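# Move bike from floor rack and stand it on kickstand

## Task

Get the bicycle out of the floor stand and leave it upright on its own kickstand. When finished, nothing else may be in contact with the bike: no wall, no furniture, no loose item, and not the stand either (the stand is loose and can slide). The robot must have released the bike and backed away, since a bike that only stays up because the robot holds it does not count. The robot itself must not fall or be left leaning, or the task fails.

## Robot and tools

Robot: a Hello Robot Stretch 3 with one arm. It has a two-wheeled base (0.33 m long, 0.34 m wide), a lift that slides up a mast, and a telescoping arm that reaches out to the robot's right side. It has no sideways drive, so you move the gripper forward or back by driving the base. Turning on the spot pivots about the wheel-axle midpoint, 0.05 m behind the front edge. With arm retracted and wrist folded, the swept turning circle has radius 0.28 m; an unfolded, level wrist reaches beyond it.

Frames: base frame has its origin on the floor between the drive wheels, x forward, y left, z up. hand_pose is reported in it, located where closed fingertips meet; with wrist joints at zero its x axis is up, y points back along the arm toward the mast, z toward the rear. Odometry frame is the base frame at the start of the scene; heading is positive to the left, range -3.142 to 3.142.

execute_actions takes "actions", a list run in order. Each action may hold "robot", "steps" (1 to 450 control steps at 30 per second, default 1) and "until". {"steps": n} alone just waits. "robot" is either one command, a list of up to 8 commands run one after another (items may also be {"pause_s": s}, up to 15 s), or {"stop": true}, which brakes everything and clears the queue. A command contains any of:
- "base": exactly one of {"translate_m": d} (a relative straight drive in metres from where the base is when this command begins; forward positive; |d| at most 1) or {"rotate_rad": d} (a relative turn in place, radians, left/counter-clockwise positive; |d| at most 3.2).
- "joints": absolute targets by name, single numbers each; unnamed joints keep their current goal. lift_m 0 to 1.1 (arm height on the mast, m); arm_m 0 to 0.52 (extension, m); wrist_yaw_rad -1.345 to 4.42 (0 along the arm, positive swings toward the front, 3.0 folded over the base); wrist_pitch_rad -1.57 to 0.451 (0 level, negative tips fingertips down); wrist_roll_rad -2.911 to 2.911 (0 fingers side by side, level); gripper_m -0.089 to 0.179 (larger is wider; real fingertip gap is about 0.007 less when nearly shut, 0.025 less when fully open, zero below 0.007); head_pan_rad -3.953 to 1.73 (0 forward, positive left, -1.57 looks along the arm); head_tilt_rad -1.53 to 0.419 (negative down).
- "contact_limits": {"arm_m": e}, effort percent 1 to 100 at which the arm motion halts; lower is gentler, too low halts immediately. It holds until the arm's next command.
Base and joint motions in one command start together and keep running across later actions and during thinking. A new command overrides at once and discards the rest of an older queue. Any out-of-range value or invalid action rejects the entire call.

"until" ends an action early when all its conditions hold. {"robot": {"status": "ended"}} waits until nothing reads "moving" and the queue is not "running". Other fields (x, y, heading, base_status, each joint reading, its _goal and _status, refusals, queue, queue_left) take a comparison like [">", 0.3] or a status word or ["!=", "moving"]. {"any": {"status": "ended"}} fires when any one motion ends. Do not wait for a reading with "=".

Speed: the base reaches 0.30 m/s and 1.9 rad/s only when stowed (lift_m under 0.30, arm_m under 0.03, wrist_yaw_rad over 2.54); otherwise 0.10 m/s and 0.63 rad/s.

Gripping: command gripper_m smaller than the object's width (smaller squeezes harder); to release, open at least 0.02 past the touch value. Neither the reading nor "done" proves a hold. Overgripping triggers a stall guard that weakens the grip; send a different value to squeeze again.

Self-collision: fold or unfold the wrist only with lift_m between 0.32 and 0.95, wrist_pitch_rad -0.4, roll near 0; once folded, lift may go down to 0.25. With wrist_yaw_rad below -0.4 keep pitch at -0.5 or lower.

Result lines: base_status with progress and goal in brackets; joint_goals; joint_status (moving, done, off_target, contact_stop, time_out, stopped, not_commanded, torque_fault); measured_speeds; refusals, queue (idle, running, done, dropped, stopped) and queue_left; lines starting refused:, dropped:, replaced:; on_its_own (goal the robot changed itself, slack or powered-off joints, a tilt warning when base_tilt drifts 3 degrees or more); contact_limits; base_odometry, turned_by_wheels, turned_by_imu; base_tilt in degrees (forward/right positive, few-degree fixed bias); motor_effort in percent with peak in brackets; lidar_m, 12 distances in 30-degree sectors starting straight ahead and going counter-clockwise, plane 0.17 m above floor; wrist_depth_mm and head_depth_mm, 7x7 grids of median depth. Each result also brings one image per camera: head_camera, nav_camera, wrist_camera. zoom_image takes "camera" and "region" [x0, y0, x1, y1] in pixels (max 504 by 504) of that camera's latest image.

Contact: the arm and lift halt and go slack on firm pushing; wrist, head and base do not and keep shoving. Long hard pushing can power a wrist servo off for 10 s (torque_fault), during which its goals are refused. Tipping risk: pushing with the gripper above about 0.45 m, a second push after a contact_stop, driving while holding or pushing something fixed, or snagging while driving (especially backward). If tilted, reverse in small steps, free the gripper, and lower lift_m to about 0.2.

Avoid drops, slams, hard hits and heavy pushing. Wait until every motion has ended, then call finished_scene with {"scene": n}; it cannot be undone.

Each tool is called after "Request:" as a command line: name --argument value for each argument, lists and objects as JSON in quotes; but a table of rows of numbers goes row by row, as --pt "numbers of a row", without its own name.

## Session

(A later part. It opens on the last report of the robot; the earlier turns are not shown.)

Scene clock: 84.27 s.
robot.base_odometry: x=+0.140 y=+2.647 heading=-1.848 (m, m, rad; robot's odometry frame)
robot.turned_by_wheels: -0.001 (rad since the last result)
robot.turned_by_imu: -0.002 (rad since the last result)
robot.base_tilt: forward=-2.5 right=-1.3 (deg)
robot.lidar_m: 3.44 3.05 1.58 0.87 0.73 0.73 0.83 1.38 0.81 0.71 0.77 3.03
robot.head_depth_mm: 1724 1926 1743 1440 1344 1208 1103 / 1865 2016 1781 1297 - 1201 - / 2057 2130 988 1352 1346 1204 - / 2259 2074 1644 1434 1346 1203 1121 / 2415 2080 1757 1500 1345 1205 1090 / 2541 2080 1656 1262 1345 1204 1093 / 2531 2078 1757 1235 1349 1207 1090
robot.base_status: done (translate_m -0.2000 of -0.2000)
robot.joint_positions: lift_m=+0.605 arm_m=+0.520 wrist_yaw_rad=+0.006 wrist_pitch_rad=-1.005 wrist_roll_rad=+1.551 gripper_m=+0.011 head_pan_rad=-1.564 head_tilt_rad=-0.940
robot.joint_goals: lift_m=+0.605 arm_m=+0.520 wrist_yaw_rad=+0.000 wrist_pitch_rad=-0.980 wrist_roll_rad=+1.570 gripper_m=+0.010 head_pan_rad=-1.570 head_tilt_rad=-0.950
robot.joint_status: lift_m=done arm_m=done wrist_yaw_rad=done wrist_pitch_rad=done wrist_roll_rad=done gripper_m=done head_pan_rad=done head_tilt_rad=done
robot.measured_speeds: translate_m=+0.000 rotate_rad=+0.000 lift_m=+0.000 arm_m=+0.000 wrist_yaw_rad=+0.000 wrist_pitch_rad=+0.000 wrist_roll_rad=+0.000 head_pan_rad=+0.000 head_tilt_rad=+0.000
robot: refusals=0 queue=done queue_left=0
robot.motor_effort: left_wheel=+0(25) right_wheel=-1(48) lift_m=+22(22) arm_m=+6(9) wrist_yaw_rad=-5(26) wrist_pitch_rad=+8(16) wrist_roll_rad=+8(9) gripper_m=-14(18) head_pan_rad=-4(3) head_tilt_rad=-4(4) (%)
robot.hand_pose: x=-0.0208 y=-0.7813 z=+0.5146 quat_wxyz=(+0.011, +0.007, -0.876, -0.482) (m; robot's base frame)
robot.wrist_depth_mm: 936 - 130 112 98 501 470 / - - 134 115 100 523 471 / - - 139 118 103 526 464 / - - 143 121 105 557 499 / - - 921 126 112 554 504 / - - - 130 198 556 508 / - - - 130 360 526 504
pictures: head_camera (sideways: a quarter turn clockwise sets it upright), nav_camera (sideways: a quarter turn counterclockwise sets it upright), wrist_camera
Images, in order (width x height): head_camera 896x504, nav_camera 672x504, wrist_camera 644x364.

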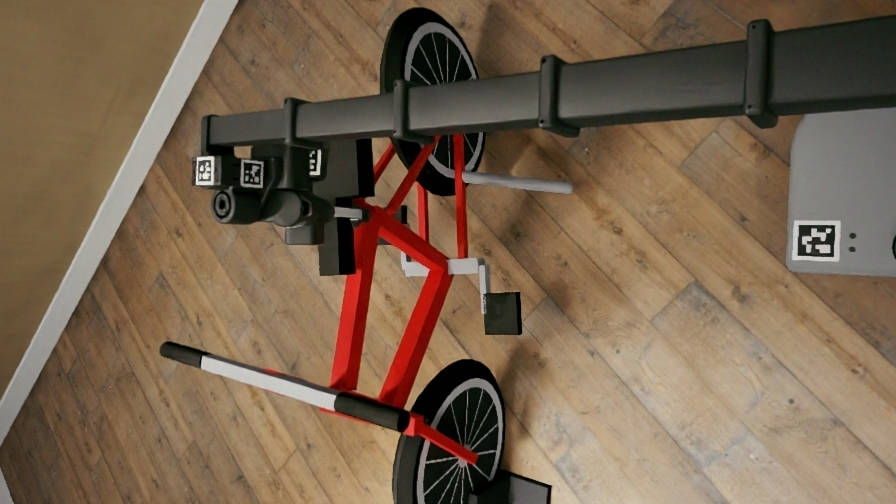

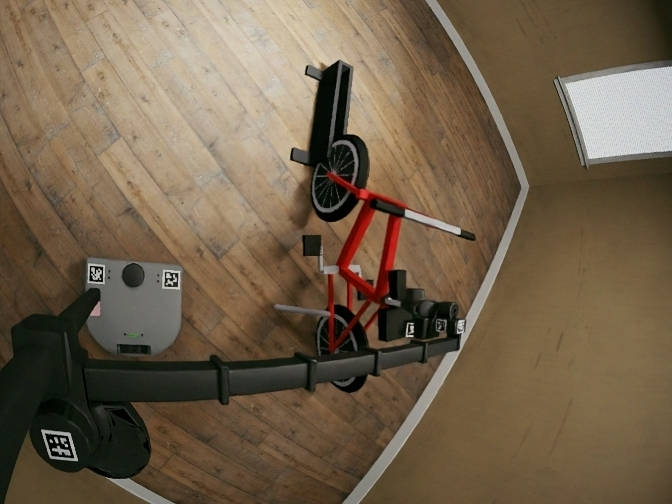

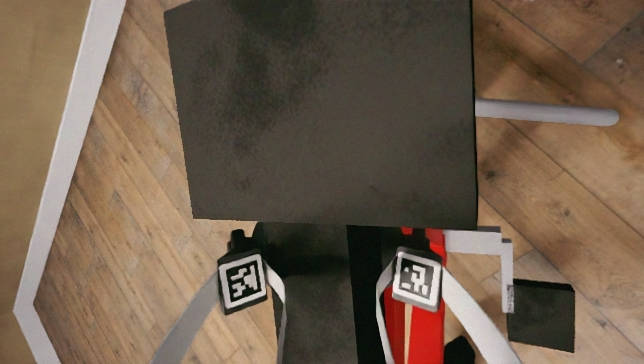

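Request:
execute_actions --actions '[{"robot":[{"base":{"translate_m":-0.22}},{"joints":{"arm_m":0.48},"contact_limits":{"arm_m":25}}],"steps":250,"until":{"robot":{"status":"ended"}}}]'

Scene clock: 88.93 s.
robot.base_odometry: x=+0.200 y=+2.859 heading=-1.848 (m, m, rad; robot's odometry frame)
robot.turned_by_wheels: +0.000 (rad since the last result)
robot.turned_by_imu: -0.001 (rad since the last result)
robot.base_tilt: forward=-2.5 right=-1.3 (deg)
robot.lidar_m: 3.63 3.20 1.24 0.68 0.57 0.57 0.65 1.08 0.82 0.61 0.61 3.17
robot.head_depth_mm: 1572 1785 1754 1443 1347 1213 1102 / 1716 1914 1777 1292 - 1206 - / 1872 2054 977 1281 1346 1203 - / 2063 2075 1757 1303 1341 1198 1120 / 2301 2081 1754 1462 1328 1204 1097 / 2451 2069 1686 1119 1345 1208 1089 / 2516 2080 1765 1279 1341 1205 1094
robot.base_status: done (translate_m -0.2200 of -0.2200)
robot.joint_positions: lift_m=+0.605 arm_m=+0.480 wrist_yaw_rad=+0.012 wrist_pitch_rad=-1.061 wrist_roll_rad=+1.544 gripper_m=+0.011 head_pan_rad=-1.564 head_tilt_rad=-0.940
robot.joint_goals: lift_m=+0.605 arm_m=+0.480 wrist_yaw_rad=+0.000 wrist_pitch_rad=-0.980 wrist_roll_rad=+1.570 gripper_m=+0.010 head_pan_rad=-1.570 head_tilt_rad=-0.950
robot.joint_status: lift_m=done arm_m=done wrist_yaw_rad=done wrist_pitch_rad=done wrist_roll_rad=done gripper_m=done head_pan_rad=done head_tilt_rad=done
robot.measured_speeds: translate_m=+0.000 rotate_rad=+0.000 lift_m=+0.000 arm_m=+0.000 wrist_yaw_rad=+0.000 wrist_pitch_rad=+0.000 wrist_roll_rad=+0.000 head_pan_rad=+0.000 head_tilt_rad=+0.000
robot: refusals=0 queue=done queue_left=0
robot.motor_effort: left_wheel=+1(5) right_wheel=+0(16) lift_m=+29(29) arm_m=+2(7) wrist_yaw_rad=-9(11) wrist_pitch_rad=+28(29) wrist_roll_rad=+11(11) gripper_m=-18(19) head_pan_rad=-3(5) head_tilt_rad=-4(3) (%)
robot.contact_limits: arm_m 25 (drawing in: default 26, maximum 42; extending or still: default 36, maximum 59)
robot.hand_pose: x=-0.0203 y=-0.7286 z=+0.5082 quat_wxyz=(+0.015, +0.012, -0.862, -0.506) (m; robot's base frame)
robot.wrist_depth_mm: 875 918 127 117 108 489 475 / - 972 129 120 111 512 486 / - - 133 121 113 499 479 / - - 136 125 115 530 487 / - - 871 127 123 553 508 / - - 988 130 137 547 515 / - - 937 133 482 569 535
pictures: head_camera (sideways: a quarter turn clockwise sets it upright), nav_camera (sideways: a quarter turn counterclockwise sets it upright), wrist_camera
Images, in order (width x height): head_camera 896x504, nav_camera 672x504, wrist_camera 644x364.

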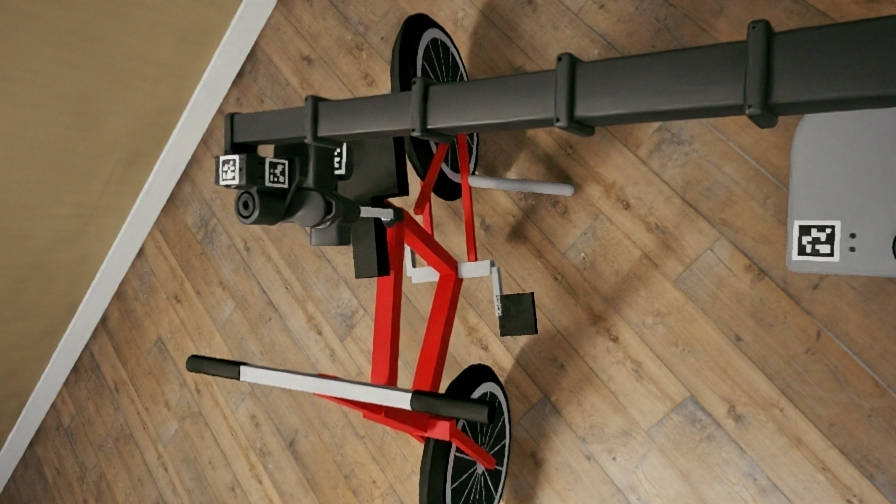

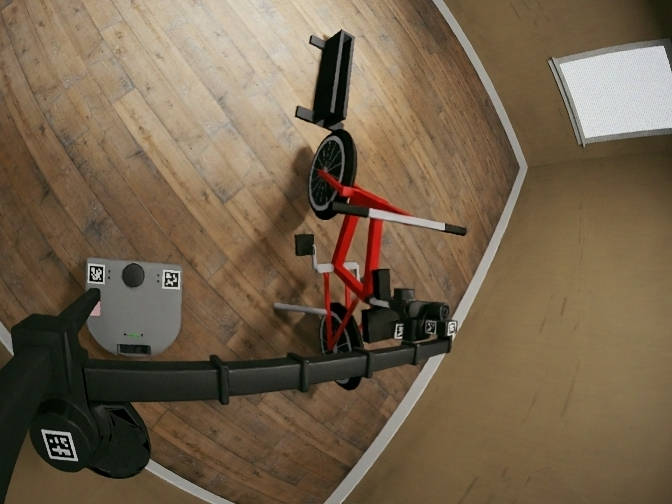

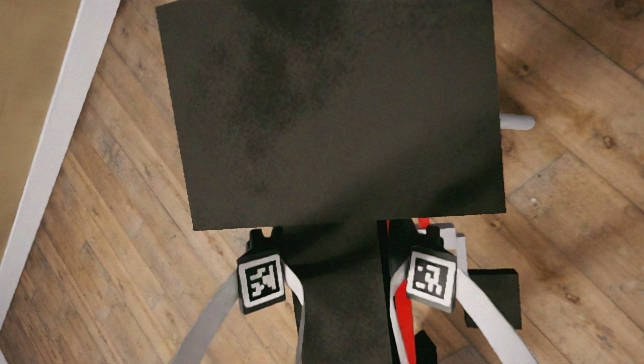

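Clear; bike leans on the wrist. Ease it further down.

Request:
execute_actions --actions '[{"robot":{"joints":{"arm_m":0.455,"wrist_pitch_rad":-1.1,"lift_m":0.6}},"steps":60}]'

Scene clock: 91.00 s.
robot.base_odometry: x=+0.200 y=+2.859 heading=-1.848 (m, m, rad; robot's odometry frame)
robot.turned_by_wheels: +0.000 (rad since the last result)
robot.turned_by_imu: +0.000 (rad since the last result)
robot.base_tilt: forward=-2.5 right=-1.3 (deg)
robot.lidar_m: 3.61 3.19 1.24 0.68 0.58 0.57 0.65 1.08 0.77 0.60 0.61 0.72
robot.head_depth_mm: 1574 1780 1745 1458 1343 1208 1099 / 1711 1928 1774 1431 - 1200 - / 1873 2031 - 1276 1344 1204 - / 2070 2071 1765 1246 1339 1208 1119 / 2301 2060 1756 1446 1321 1207 1094 / 2443 2074 1759 1149 1348 1203 1094 / 2493 2082 1731 1495 1325 1207 1094
robot.base_status: done (translate_m -0.2200 of -0.2200)
robot.joint_positions: lift_m=+0.599 arm_m=+0.455 wrist_yaw_rad=+0.017 wrist_pitch_rad=-1.117 wrist_roll_rad=+1.545 gripper_m=+0.011 head_pan_rad=-1.564 head_tilt_rad=-0.941
robot.joint_goals: lift_m=+0.599 arm_m=+0.455 wrist_yaw_rad=+0.000 wrist_pitch_rad=-1.100 wrist_roll_rad=+1.570 gripper_m=+0.010 head_pan_rad=-1.570 head_tilt_rad=-0.950
robot.joint_status: lift_m=contact_stop arm_m=done wrist_yaw_rad=done wrist_pitch_rad=done wrist_roll_rad=done gripper_m=done head_pan_rad=done head_tilt_rad=done
robot.measured_speeds: translate_m=+0.000 rotate_rad=+0.000 lift_m=+0.000 arm_m=+0.000 wrist_yaw_rad=+0.000 wrist_pitch_rad=+0.000 wrist_roll_rad=+0.000 head_pan_rad=+0.000 head_tilt_rad=+0.000
robot: refusals=0 queue=dropped queue_left=0
robot.on_its_own: lift_m is slack since a contact_stop, until your next command for it; wrist_yaw_rad is at rest, and its effort (-14) is outside its rest range (-12 to +12)
robot.motor_effort: left_wheel=+6(14) right_wheel=-8(16) lift_m=+30(35) arm_m=-5(7) wrist_yaw_rad=-14(15) wrist_pitch_rad=+5(29) wrist_roll_rad=+10(11) gripper_m=-15(19) head_pan_rad=-4(5) head_tilt_rad=-4(3) (%)
robot.hand_pose: x=-0.0200 y=-0.6909 z=+0.4968 quat_wxyz=(+0.016, +0.014, -0.848, -0.530) (m; robot's base frame)
robot.wrist_depth_mm: 902 127 121 115 109 515 475 / - 893 123 117 112 519 488 / - 903 126 120 114 532 486 / - 945 129 122 116 535 504 / - - 134 125 518 569 518 / - - 891 128 395 568 514 / - - 907 131 647 578 536
pictures: head_camera (sideways: a quarter turn clockwise sets it upright), nav_camera (sideways: a quarter turn counterclockwise sets it upright), wrist_camera
Images, in order (width x height): head_camera 896x504, nav_camera 672x504, wrist_camera 644x364.

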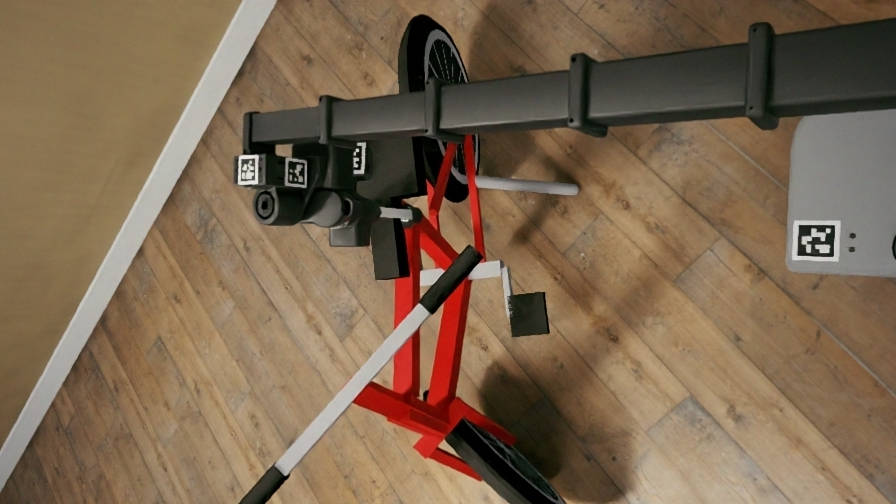

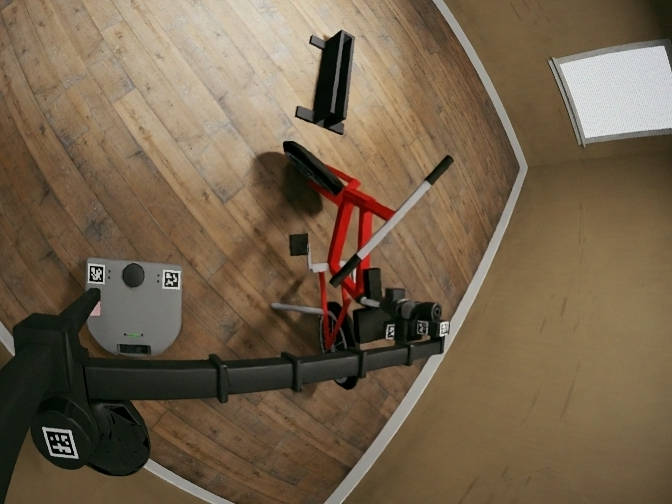

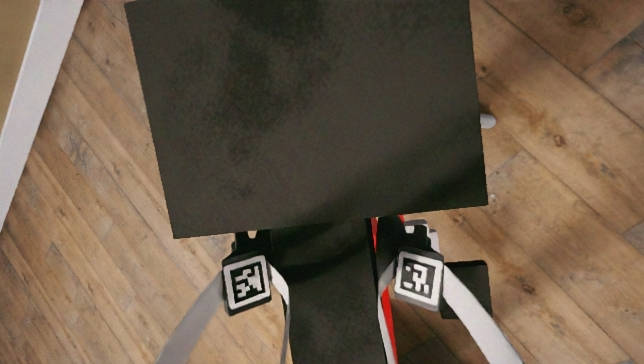

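Request:
execute_actions --actions '[{"robot":{"joints":{"gripper_m":0.12}},"steps":60}]'

Scene clock: 93.07 s.
robot.base_odometry: x=+0.200 y=+2.859 heading=-1.848 (m, m, rad; robot's odometry frame)
robot.turned_by_wheels: +0.000 (rad since the last result)
robot.turned_by_imu: +0.000 (rad since the last result)
robot.base_tilt: forward=-2.3 right=-1.2 (deg)
robot.lidar_m: 3.61 3.20 1.24 0.68 0.57 0.57 0.65 1.08 0.77 0.61 0.61 0.73
robot.head_depth_mm: 1565 1772 1749 1463 1342 1222 1095 / 1711 1915 1772 1426 - 1200 - / 1867 2005 - 1277 1341 1204 - / 2061 2072 1757 1215 1347 1205 1118 / 2296 2075 1759 1239 1321 1204 1093 / 2456 2073 1756 1100 1347 1205 1091 / 2521 2084 1717 1490 1319 1205 1091
robot.base_status: done (translate_m -0.2200 of -0.2200)
robot.joint_positions: lift_m=+0.599 arm_m=+0.455 wrist_yaw_rad=+0.007 wrist_pitch_rad=-1.123 wrist_roll_rad=+1.561 gripper_m=+0.120 head_pan_rad=-1.564 head_tilt_rad=-0.941
robot.joint_goals: lift_m=+0.599 arm_m=+0.455 wrist_yaw_rad=+0.000 wrist_pitch_rad=-1.100 wrist_roll_rad=+1.570 gripper_m=+0.120 head_pan_rad=-1.570 head_tilt_rad=-0.950
robot.joint_status: lift_m=contact_stop arm_m=done wrist_yaw_rad=done wrist_pitch_rad=done wrist_roll_rad=done gripper_m=done head_pan_rad=done head_tilt_rad=done
robot.measured_speeds: translate_m=+0.000 rotate_rad=+0.000 lift_m=+0.000 arm_m=+0.000 wrist_yaw_rad=+0.000 wrist_pitch_rad=+0.000 wrist_roll_rad=+0.000 head_pan_rad=+0.000 head_tilt_rad=+0.000
robot: refusals=0 queue=done queue_left=0
robot.on_its_own: lift_m is slack since a contact_stop, until your next command for it
robot.motor_effort: left_wheel=+5(7) right_wheel=-7(11) lift_m=+30(30) arm_m=-3(5) wrist_yaw_rad=-6(13) wrist_pitch_rad=+8(9) wrist_roll_rad=+4(10) gripper_m=+3(85) head_pan_rad=-4(5) head_tilt_rad=-3(3) (%)
robot.hand_pose: x=-0.0209 y=-0.6891 z=+0.4962 quat_wxyz=(+0.006, +0.005, -0.846, -0.533) (m; robot's base frame)
robot.wrist_depth_mm: 907 127 121 115 111 516 475 / - 131 124 118 112 530 480 / - 933 127 121 115 526 490 / - 923 130 123 118 541 504 / - - 469 128 461 557 521 / - - 827 129 669 557 521 / - - 919 132 632 596 525
pictures: head_camera (sideways: a quarter turn clockwise sets it upright), nav_camera (sideways: a quarter turn counterclockwise sets it upright), wrist_camera
Images, in order (width x height): head_camera 896x504, nav_camera 672x504, wrist_camera 644x364.

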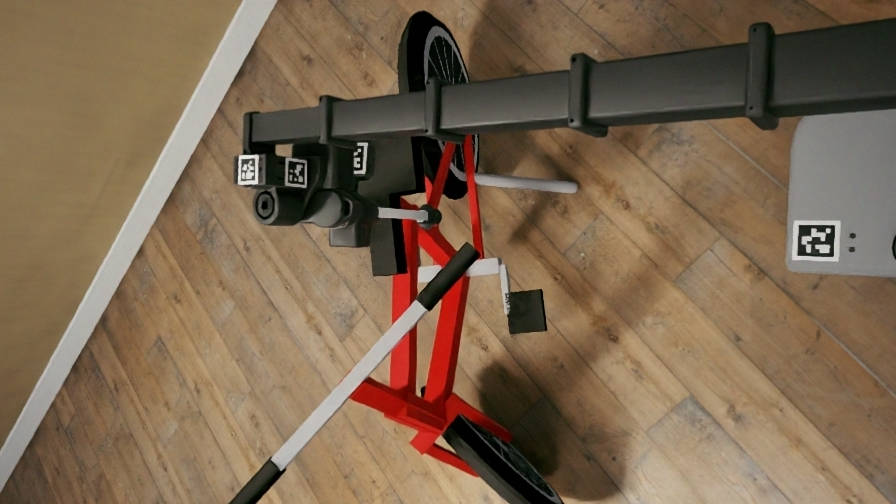

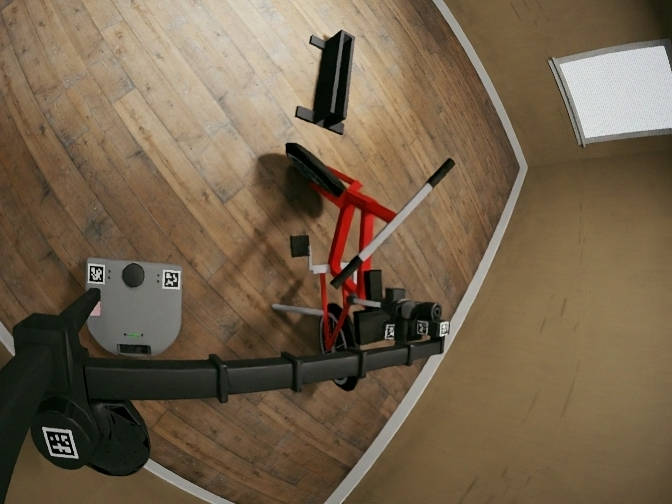

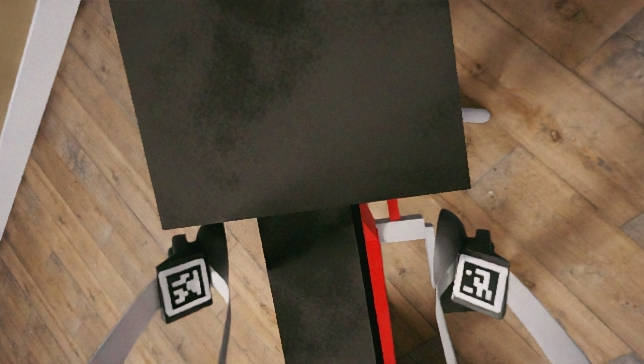

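Request:
execute_actions --actions '[{"robot":[{"joints":{"lift_m":0.9}},{"joints":{"arm_m":0.0}},{"base":{"translate_m":0.5}}],"steps":450,"until":{"robot":{"status":"ended"}}}]'

Scene clock: 107.47 s.
robot.base_odometry: x=+0.063 y=+2.378 heading=-1.848 (m, m, rad; robot's odometry frame)
robot.turned_by_wheels: +0.000 (rad since the last result)
robot.turned_by_imu: +0.000 (rad since the last result)
robot.base_tilt: forward=-2.3 right=-1.3 (deg)
robot.lidar_m: 3.20 2.86 1.98 1.11 0.94 0.94 1.06 1.07 0.67 0.51 2.83 2.83
robot.head_depth_mm: 1917 2013 1711 - - 1159 1090 / 2074 2066 1722 1580 - 1167 1122 / 2275 2064 1758 1585 - 1171 - / 2402 2073 1761 1522 1254 1188 1122 / 2538 2073 1750 1529 1343 1204 1091 / 2516 2065 1756 1397 1347 1203 1090 / 2511 2077 1757 1412 1347 1207 1092
robot.base_status: done (translate_m +0.5000 of +0.5000)
robot.joint_positions: lift_m=+0.900 arm_m=+0.001 wrist_yaw_rad=+0.002 wrist_pitch_rad=-1.107 wrist_roll_rad=+1.564 gripper_m=+0.120 head_pan_rad=-1.564 head_tilt_rad=-0.941
robot.joint_goals: lift_m=+0.900 arm_m=+0.000 wrist_yaw_rad=+0.000 wrist_pitch_rad=-1.100 wrist_roll_rad=+1.570 gripper_m=+0.120 head_pan_rad=-1.570 head_tilt_rad=-0.950
robot.joint_status: lift_m=done arm_m=done wrist_yaw_rad=done wrist_pitch_rad=done wrist_roll_rad=done gripper_m=done head_pan_rad=done head_tilt_rad=done
robot.measured_speeds: translate_m=+0.000 rotate_rad=+0.000 lift_m=+0.000 arm_m=+0.000 wrist_yaw_rad=+0.000 wrist_pitch_rad=+0.000 wrist_roll_rad=+0.000 head_pan_rad=+0.000 head_tilt_rad=+0.000
robot: refusals=0 queue=done queue_left=0
robot.motor_effort: left_wheel=+0(5) right_wheel=+0(8) lift_m=+33(36) arm_m=-4(5) wrist_yaw_rad=-1(5) wrist_pitch_rad=+2(8) wrist_roll_rad=+2(4) gripper_m=+0(4) head_pan_rad=-3(4) head_tilt_rad=-4(2) (%)
robot.hand_pose: x=-0.0214 y=-0.2390 z=+0.7985 quat_wxyz=(+0.004, +0.002, -0.850, -0.526) (m; robot's base frame)
robot.wrist_depth_mm: - - 831 941 848 776 687 / - - - 971 857 - - / - - - 943 920 - - / - - - - 886 810 726 / - - - - 909 834 753 / - - - - 972 806 765 / - - - - - 860 760
pictures: head_camera (sideways: a quarter turn clockwise sets it upright), nav_camera (sideways: a quarter turn counterclockwise sets it upright), wrist_camera
Images, in order (width x height): head_camera 896x504, nav_camera 672x504, wrist_camera 644x364.

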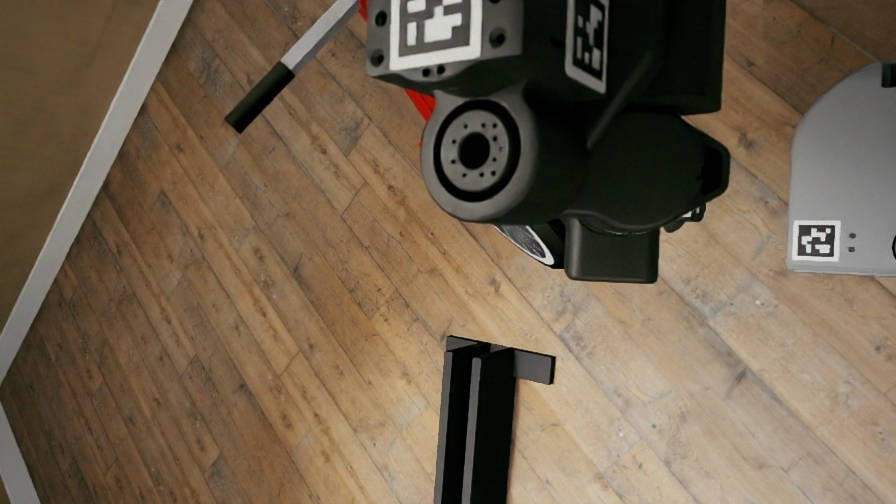

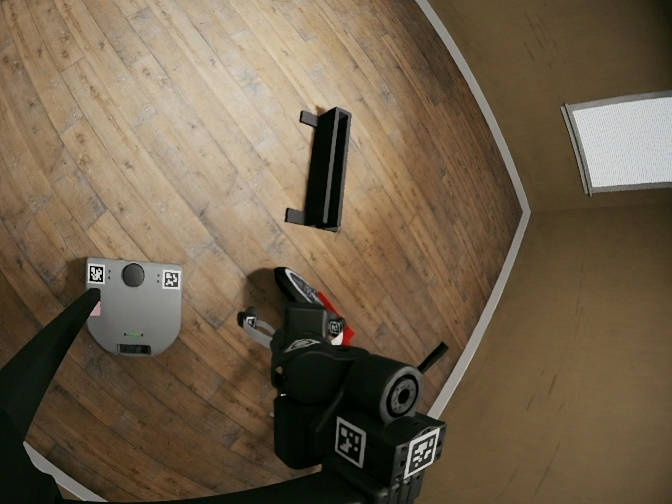

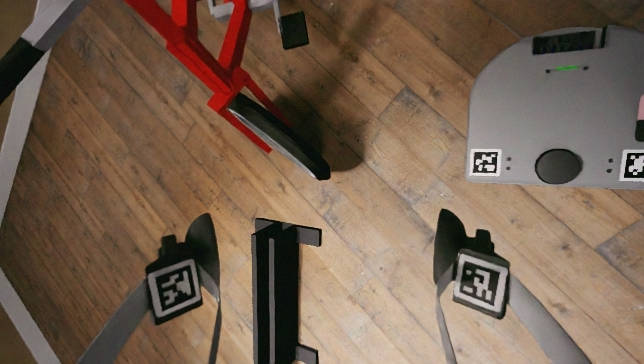

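Request:
execute_actions --actions '[{"robot":{"base":{"translate_m":0.4}},"steps":450,"until":{"robot":{"status":"ended"}}}]'

Request:
finished_scene --scene 1

Scene clock: 113.00 s.
robot.base_odometry: x=-0.046 y=+1.993 heading=-1.848 (m, m, rad; robot's odometry frame)
robot.turned_by_wheels: +0.000 (rad since the last result)
robot.turned_by_imu: +0.000 (rad since the last result)
robot.base_tilt: forward=-2.4 right=-1.3 (deg)
robot.lidar_m: 2.88 2.59 2.58 1.45 1.23 1.23 1.39 0.92 0.62 2.48 2.54 2.54
robot.head_depth_mm: 2186 2064 1764 - - 1160 1090 / 2331 2062 1752 1576 - 1167 1119 / 2457 2066 1748 1592 - 1167 - / 2530 2078 1749 1384 1390 1185 1121 / 2531 2073 1755 1400 1343 1207 1091 / 2527 2084 1759 1443 1345 1210 1093 / 2422 2091 1763 1526 1348 1203 1092
robot.base_status: done (translate_m +0.4000 of +0.4000)
robot.joint_positions: lift_m=+0.900 arm_m=+0.001 wrist_yaw_rad=+0.002 wrist_pitch_rad=-1.107 wrist_roll_rad=+1.564 gripper_m=+0.120 head_pan_rad=-1.564 head_tilt_rad=-0.941
robot.joint_goals: lift_m=+0.900 arm_m=+0.000 wrist_yaw_rad=+0.000 wrist_pitch_rad=-1.100 wrist_roll_rad=+1.570 gripper_m=+0.120 head_pan_rad=-1.570 head_tilt_rad=-0.950
robot.joint_status: lift_m=done arm_m=done wrist_yaw_rad=done wrist_pitch_rad=done wrist_roll_rad=done gripper_m=done head_pan_rad=done head_tilt_rad=done
robot.measured_speeds: translate_m=+0.000 rotate_rad=+0.000 lift_m=+0.000 arm_m=+0.000 wrist_yaw_rad=+0.000 wrist_pitch_rad=+0.000 wrist_roll_rad=+0.000 head_pan_rad=+0.000 head_tilt_rad=+0.000
robot: refusals=0 queue=done queue_left=0
robot.motor_effort: left_wheel=+0(6) right_wheel=+0(5) lift_m=+33(33) arm_m=-5(4) wrist_yaw_rad=-1(1) wrist_pitch_rad=+2(2) wrist_roll_rad=+2(2) gripper_m=+1(0) head_pan_rad=-3(3) head_tilt_rad=-3(4) (%)
robot.hand_pose: x=-0.0214 y=-0.2390 z=+0.7985 quat_wxyz=(+0.004, +0.002, -0.850, -0.526) (m; robot's base frame)
robot.wrist_depth_mm: - - - 896 834 757 673 / - - - 961 849 - - / - - - - 879 - - / - - - - 916 828 739 / - - - - 939 813 742 / - - - - 961 812 770 / - - - - - 878 739
pictures: head_camera (sideways: a quarter turn clockwise sets it upright), nav_camera (sideways: a quarter turn counterclockwise sets it upright), wrist_camera
Images, in order (width x height): head_camera 896x504, nav_camera 672x504, wrist_camera 644x364.

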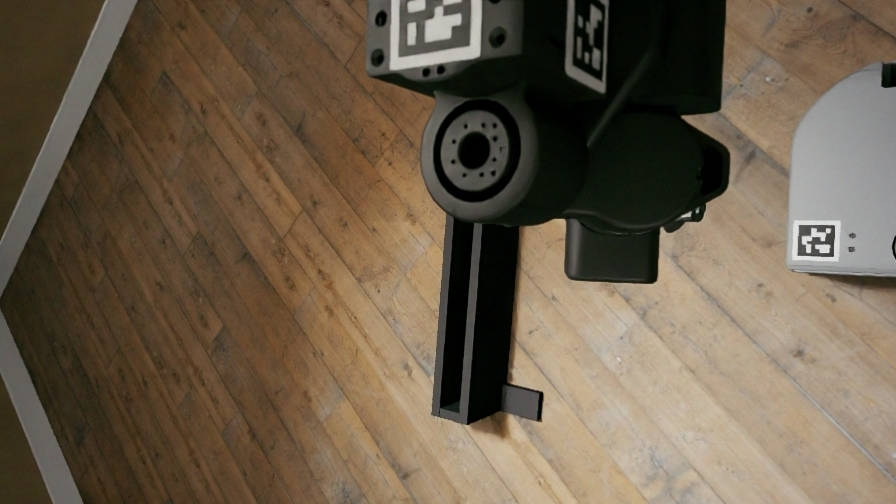

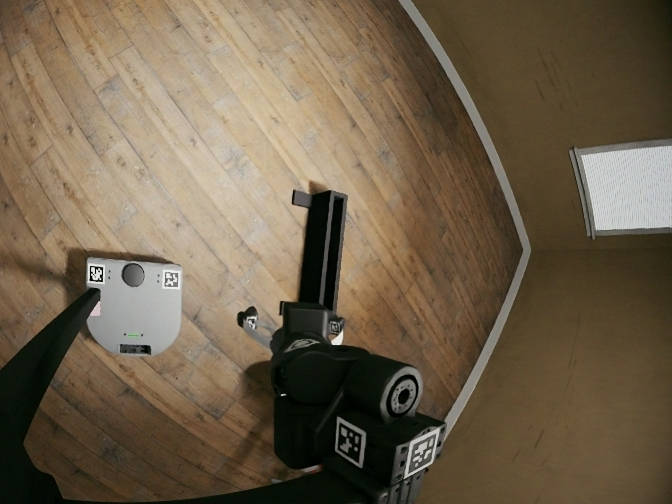

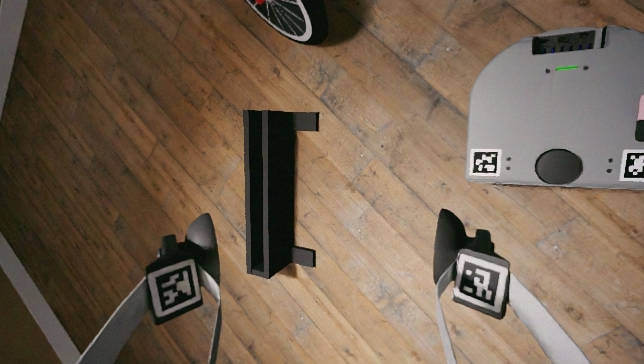

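The scene is finished: the task was done.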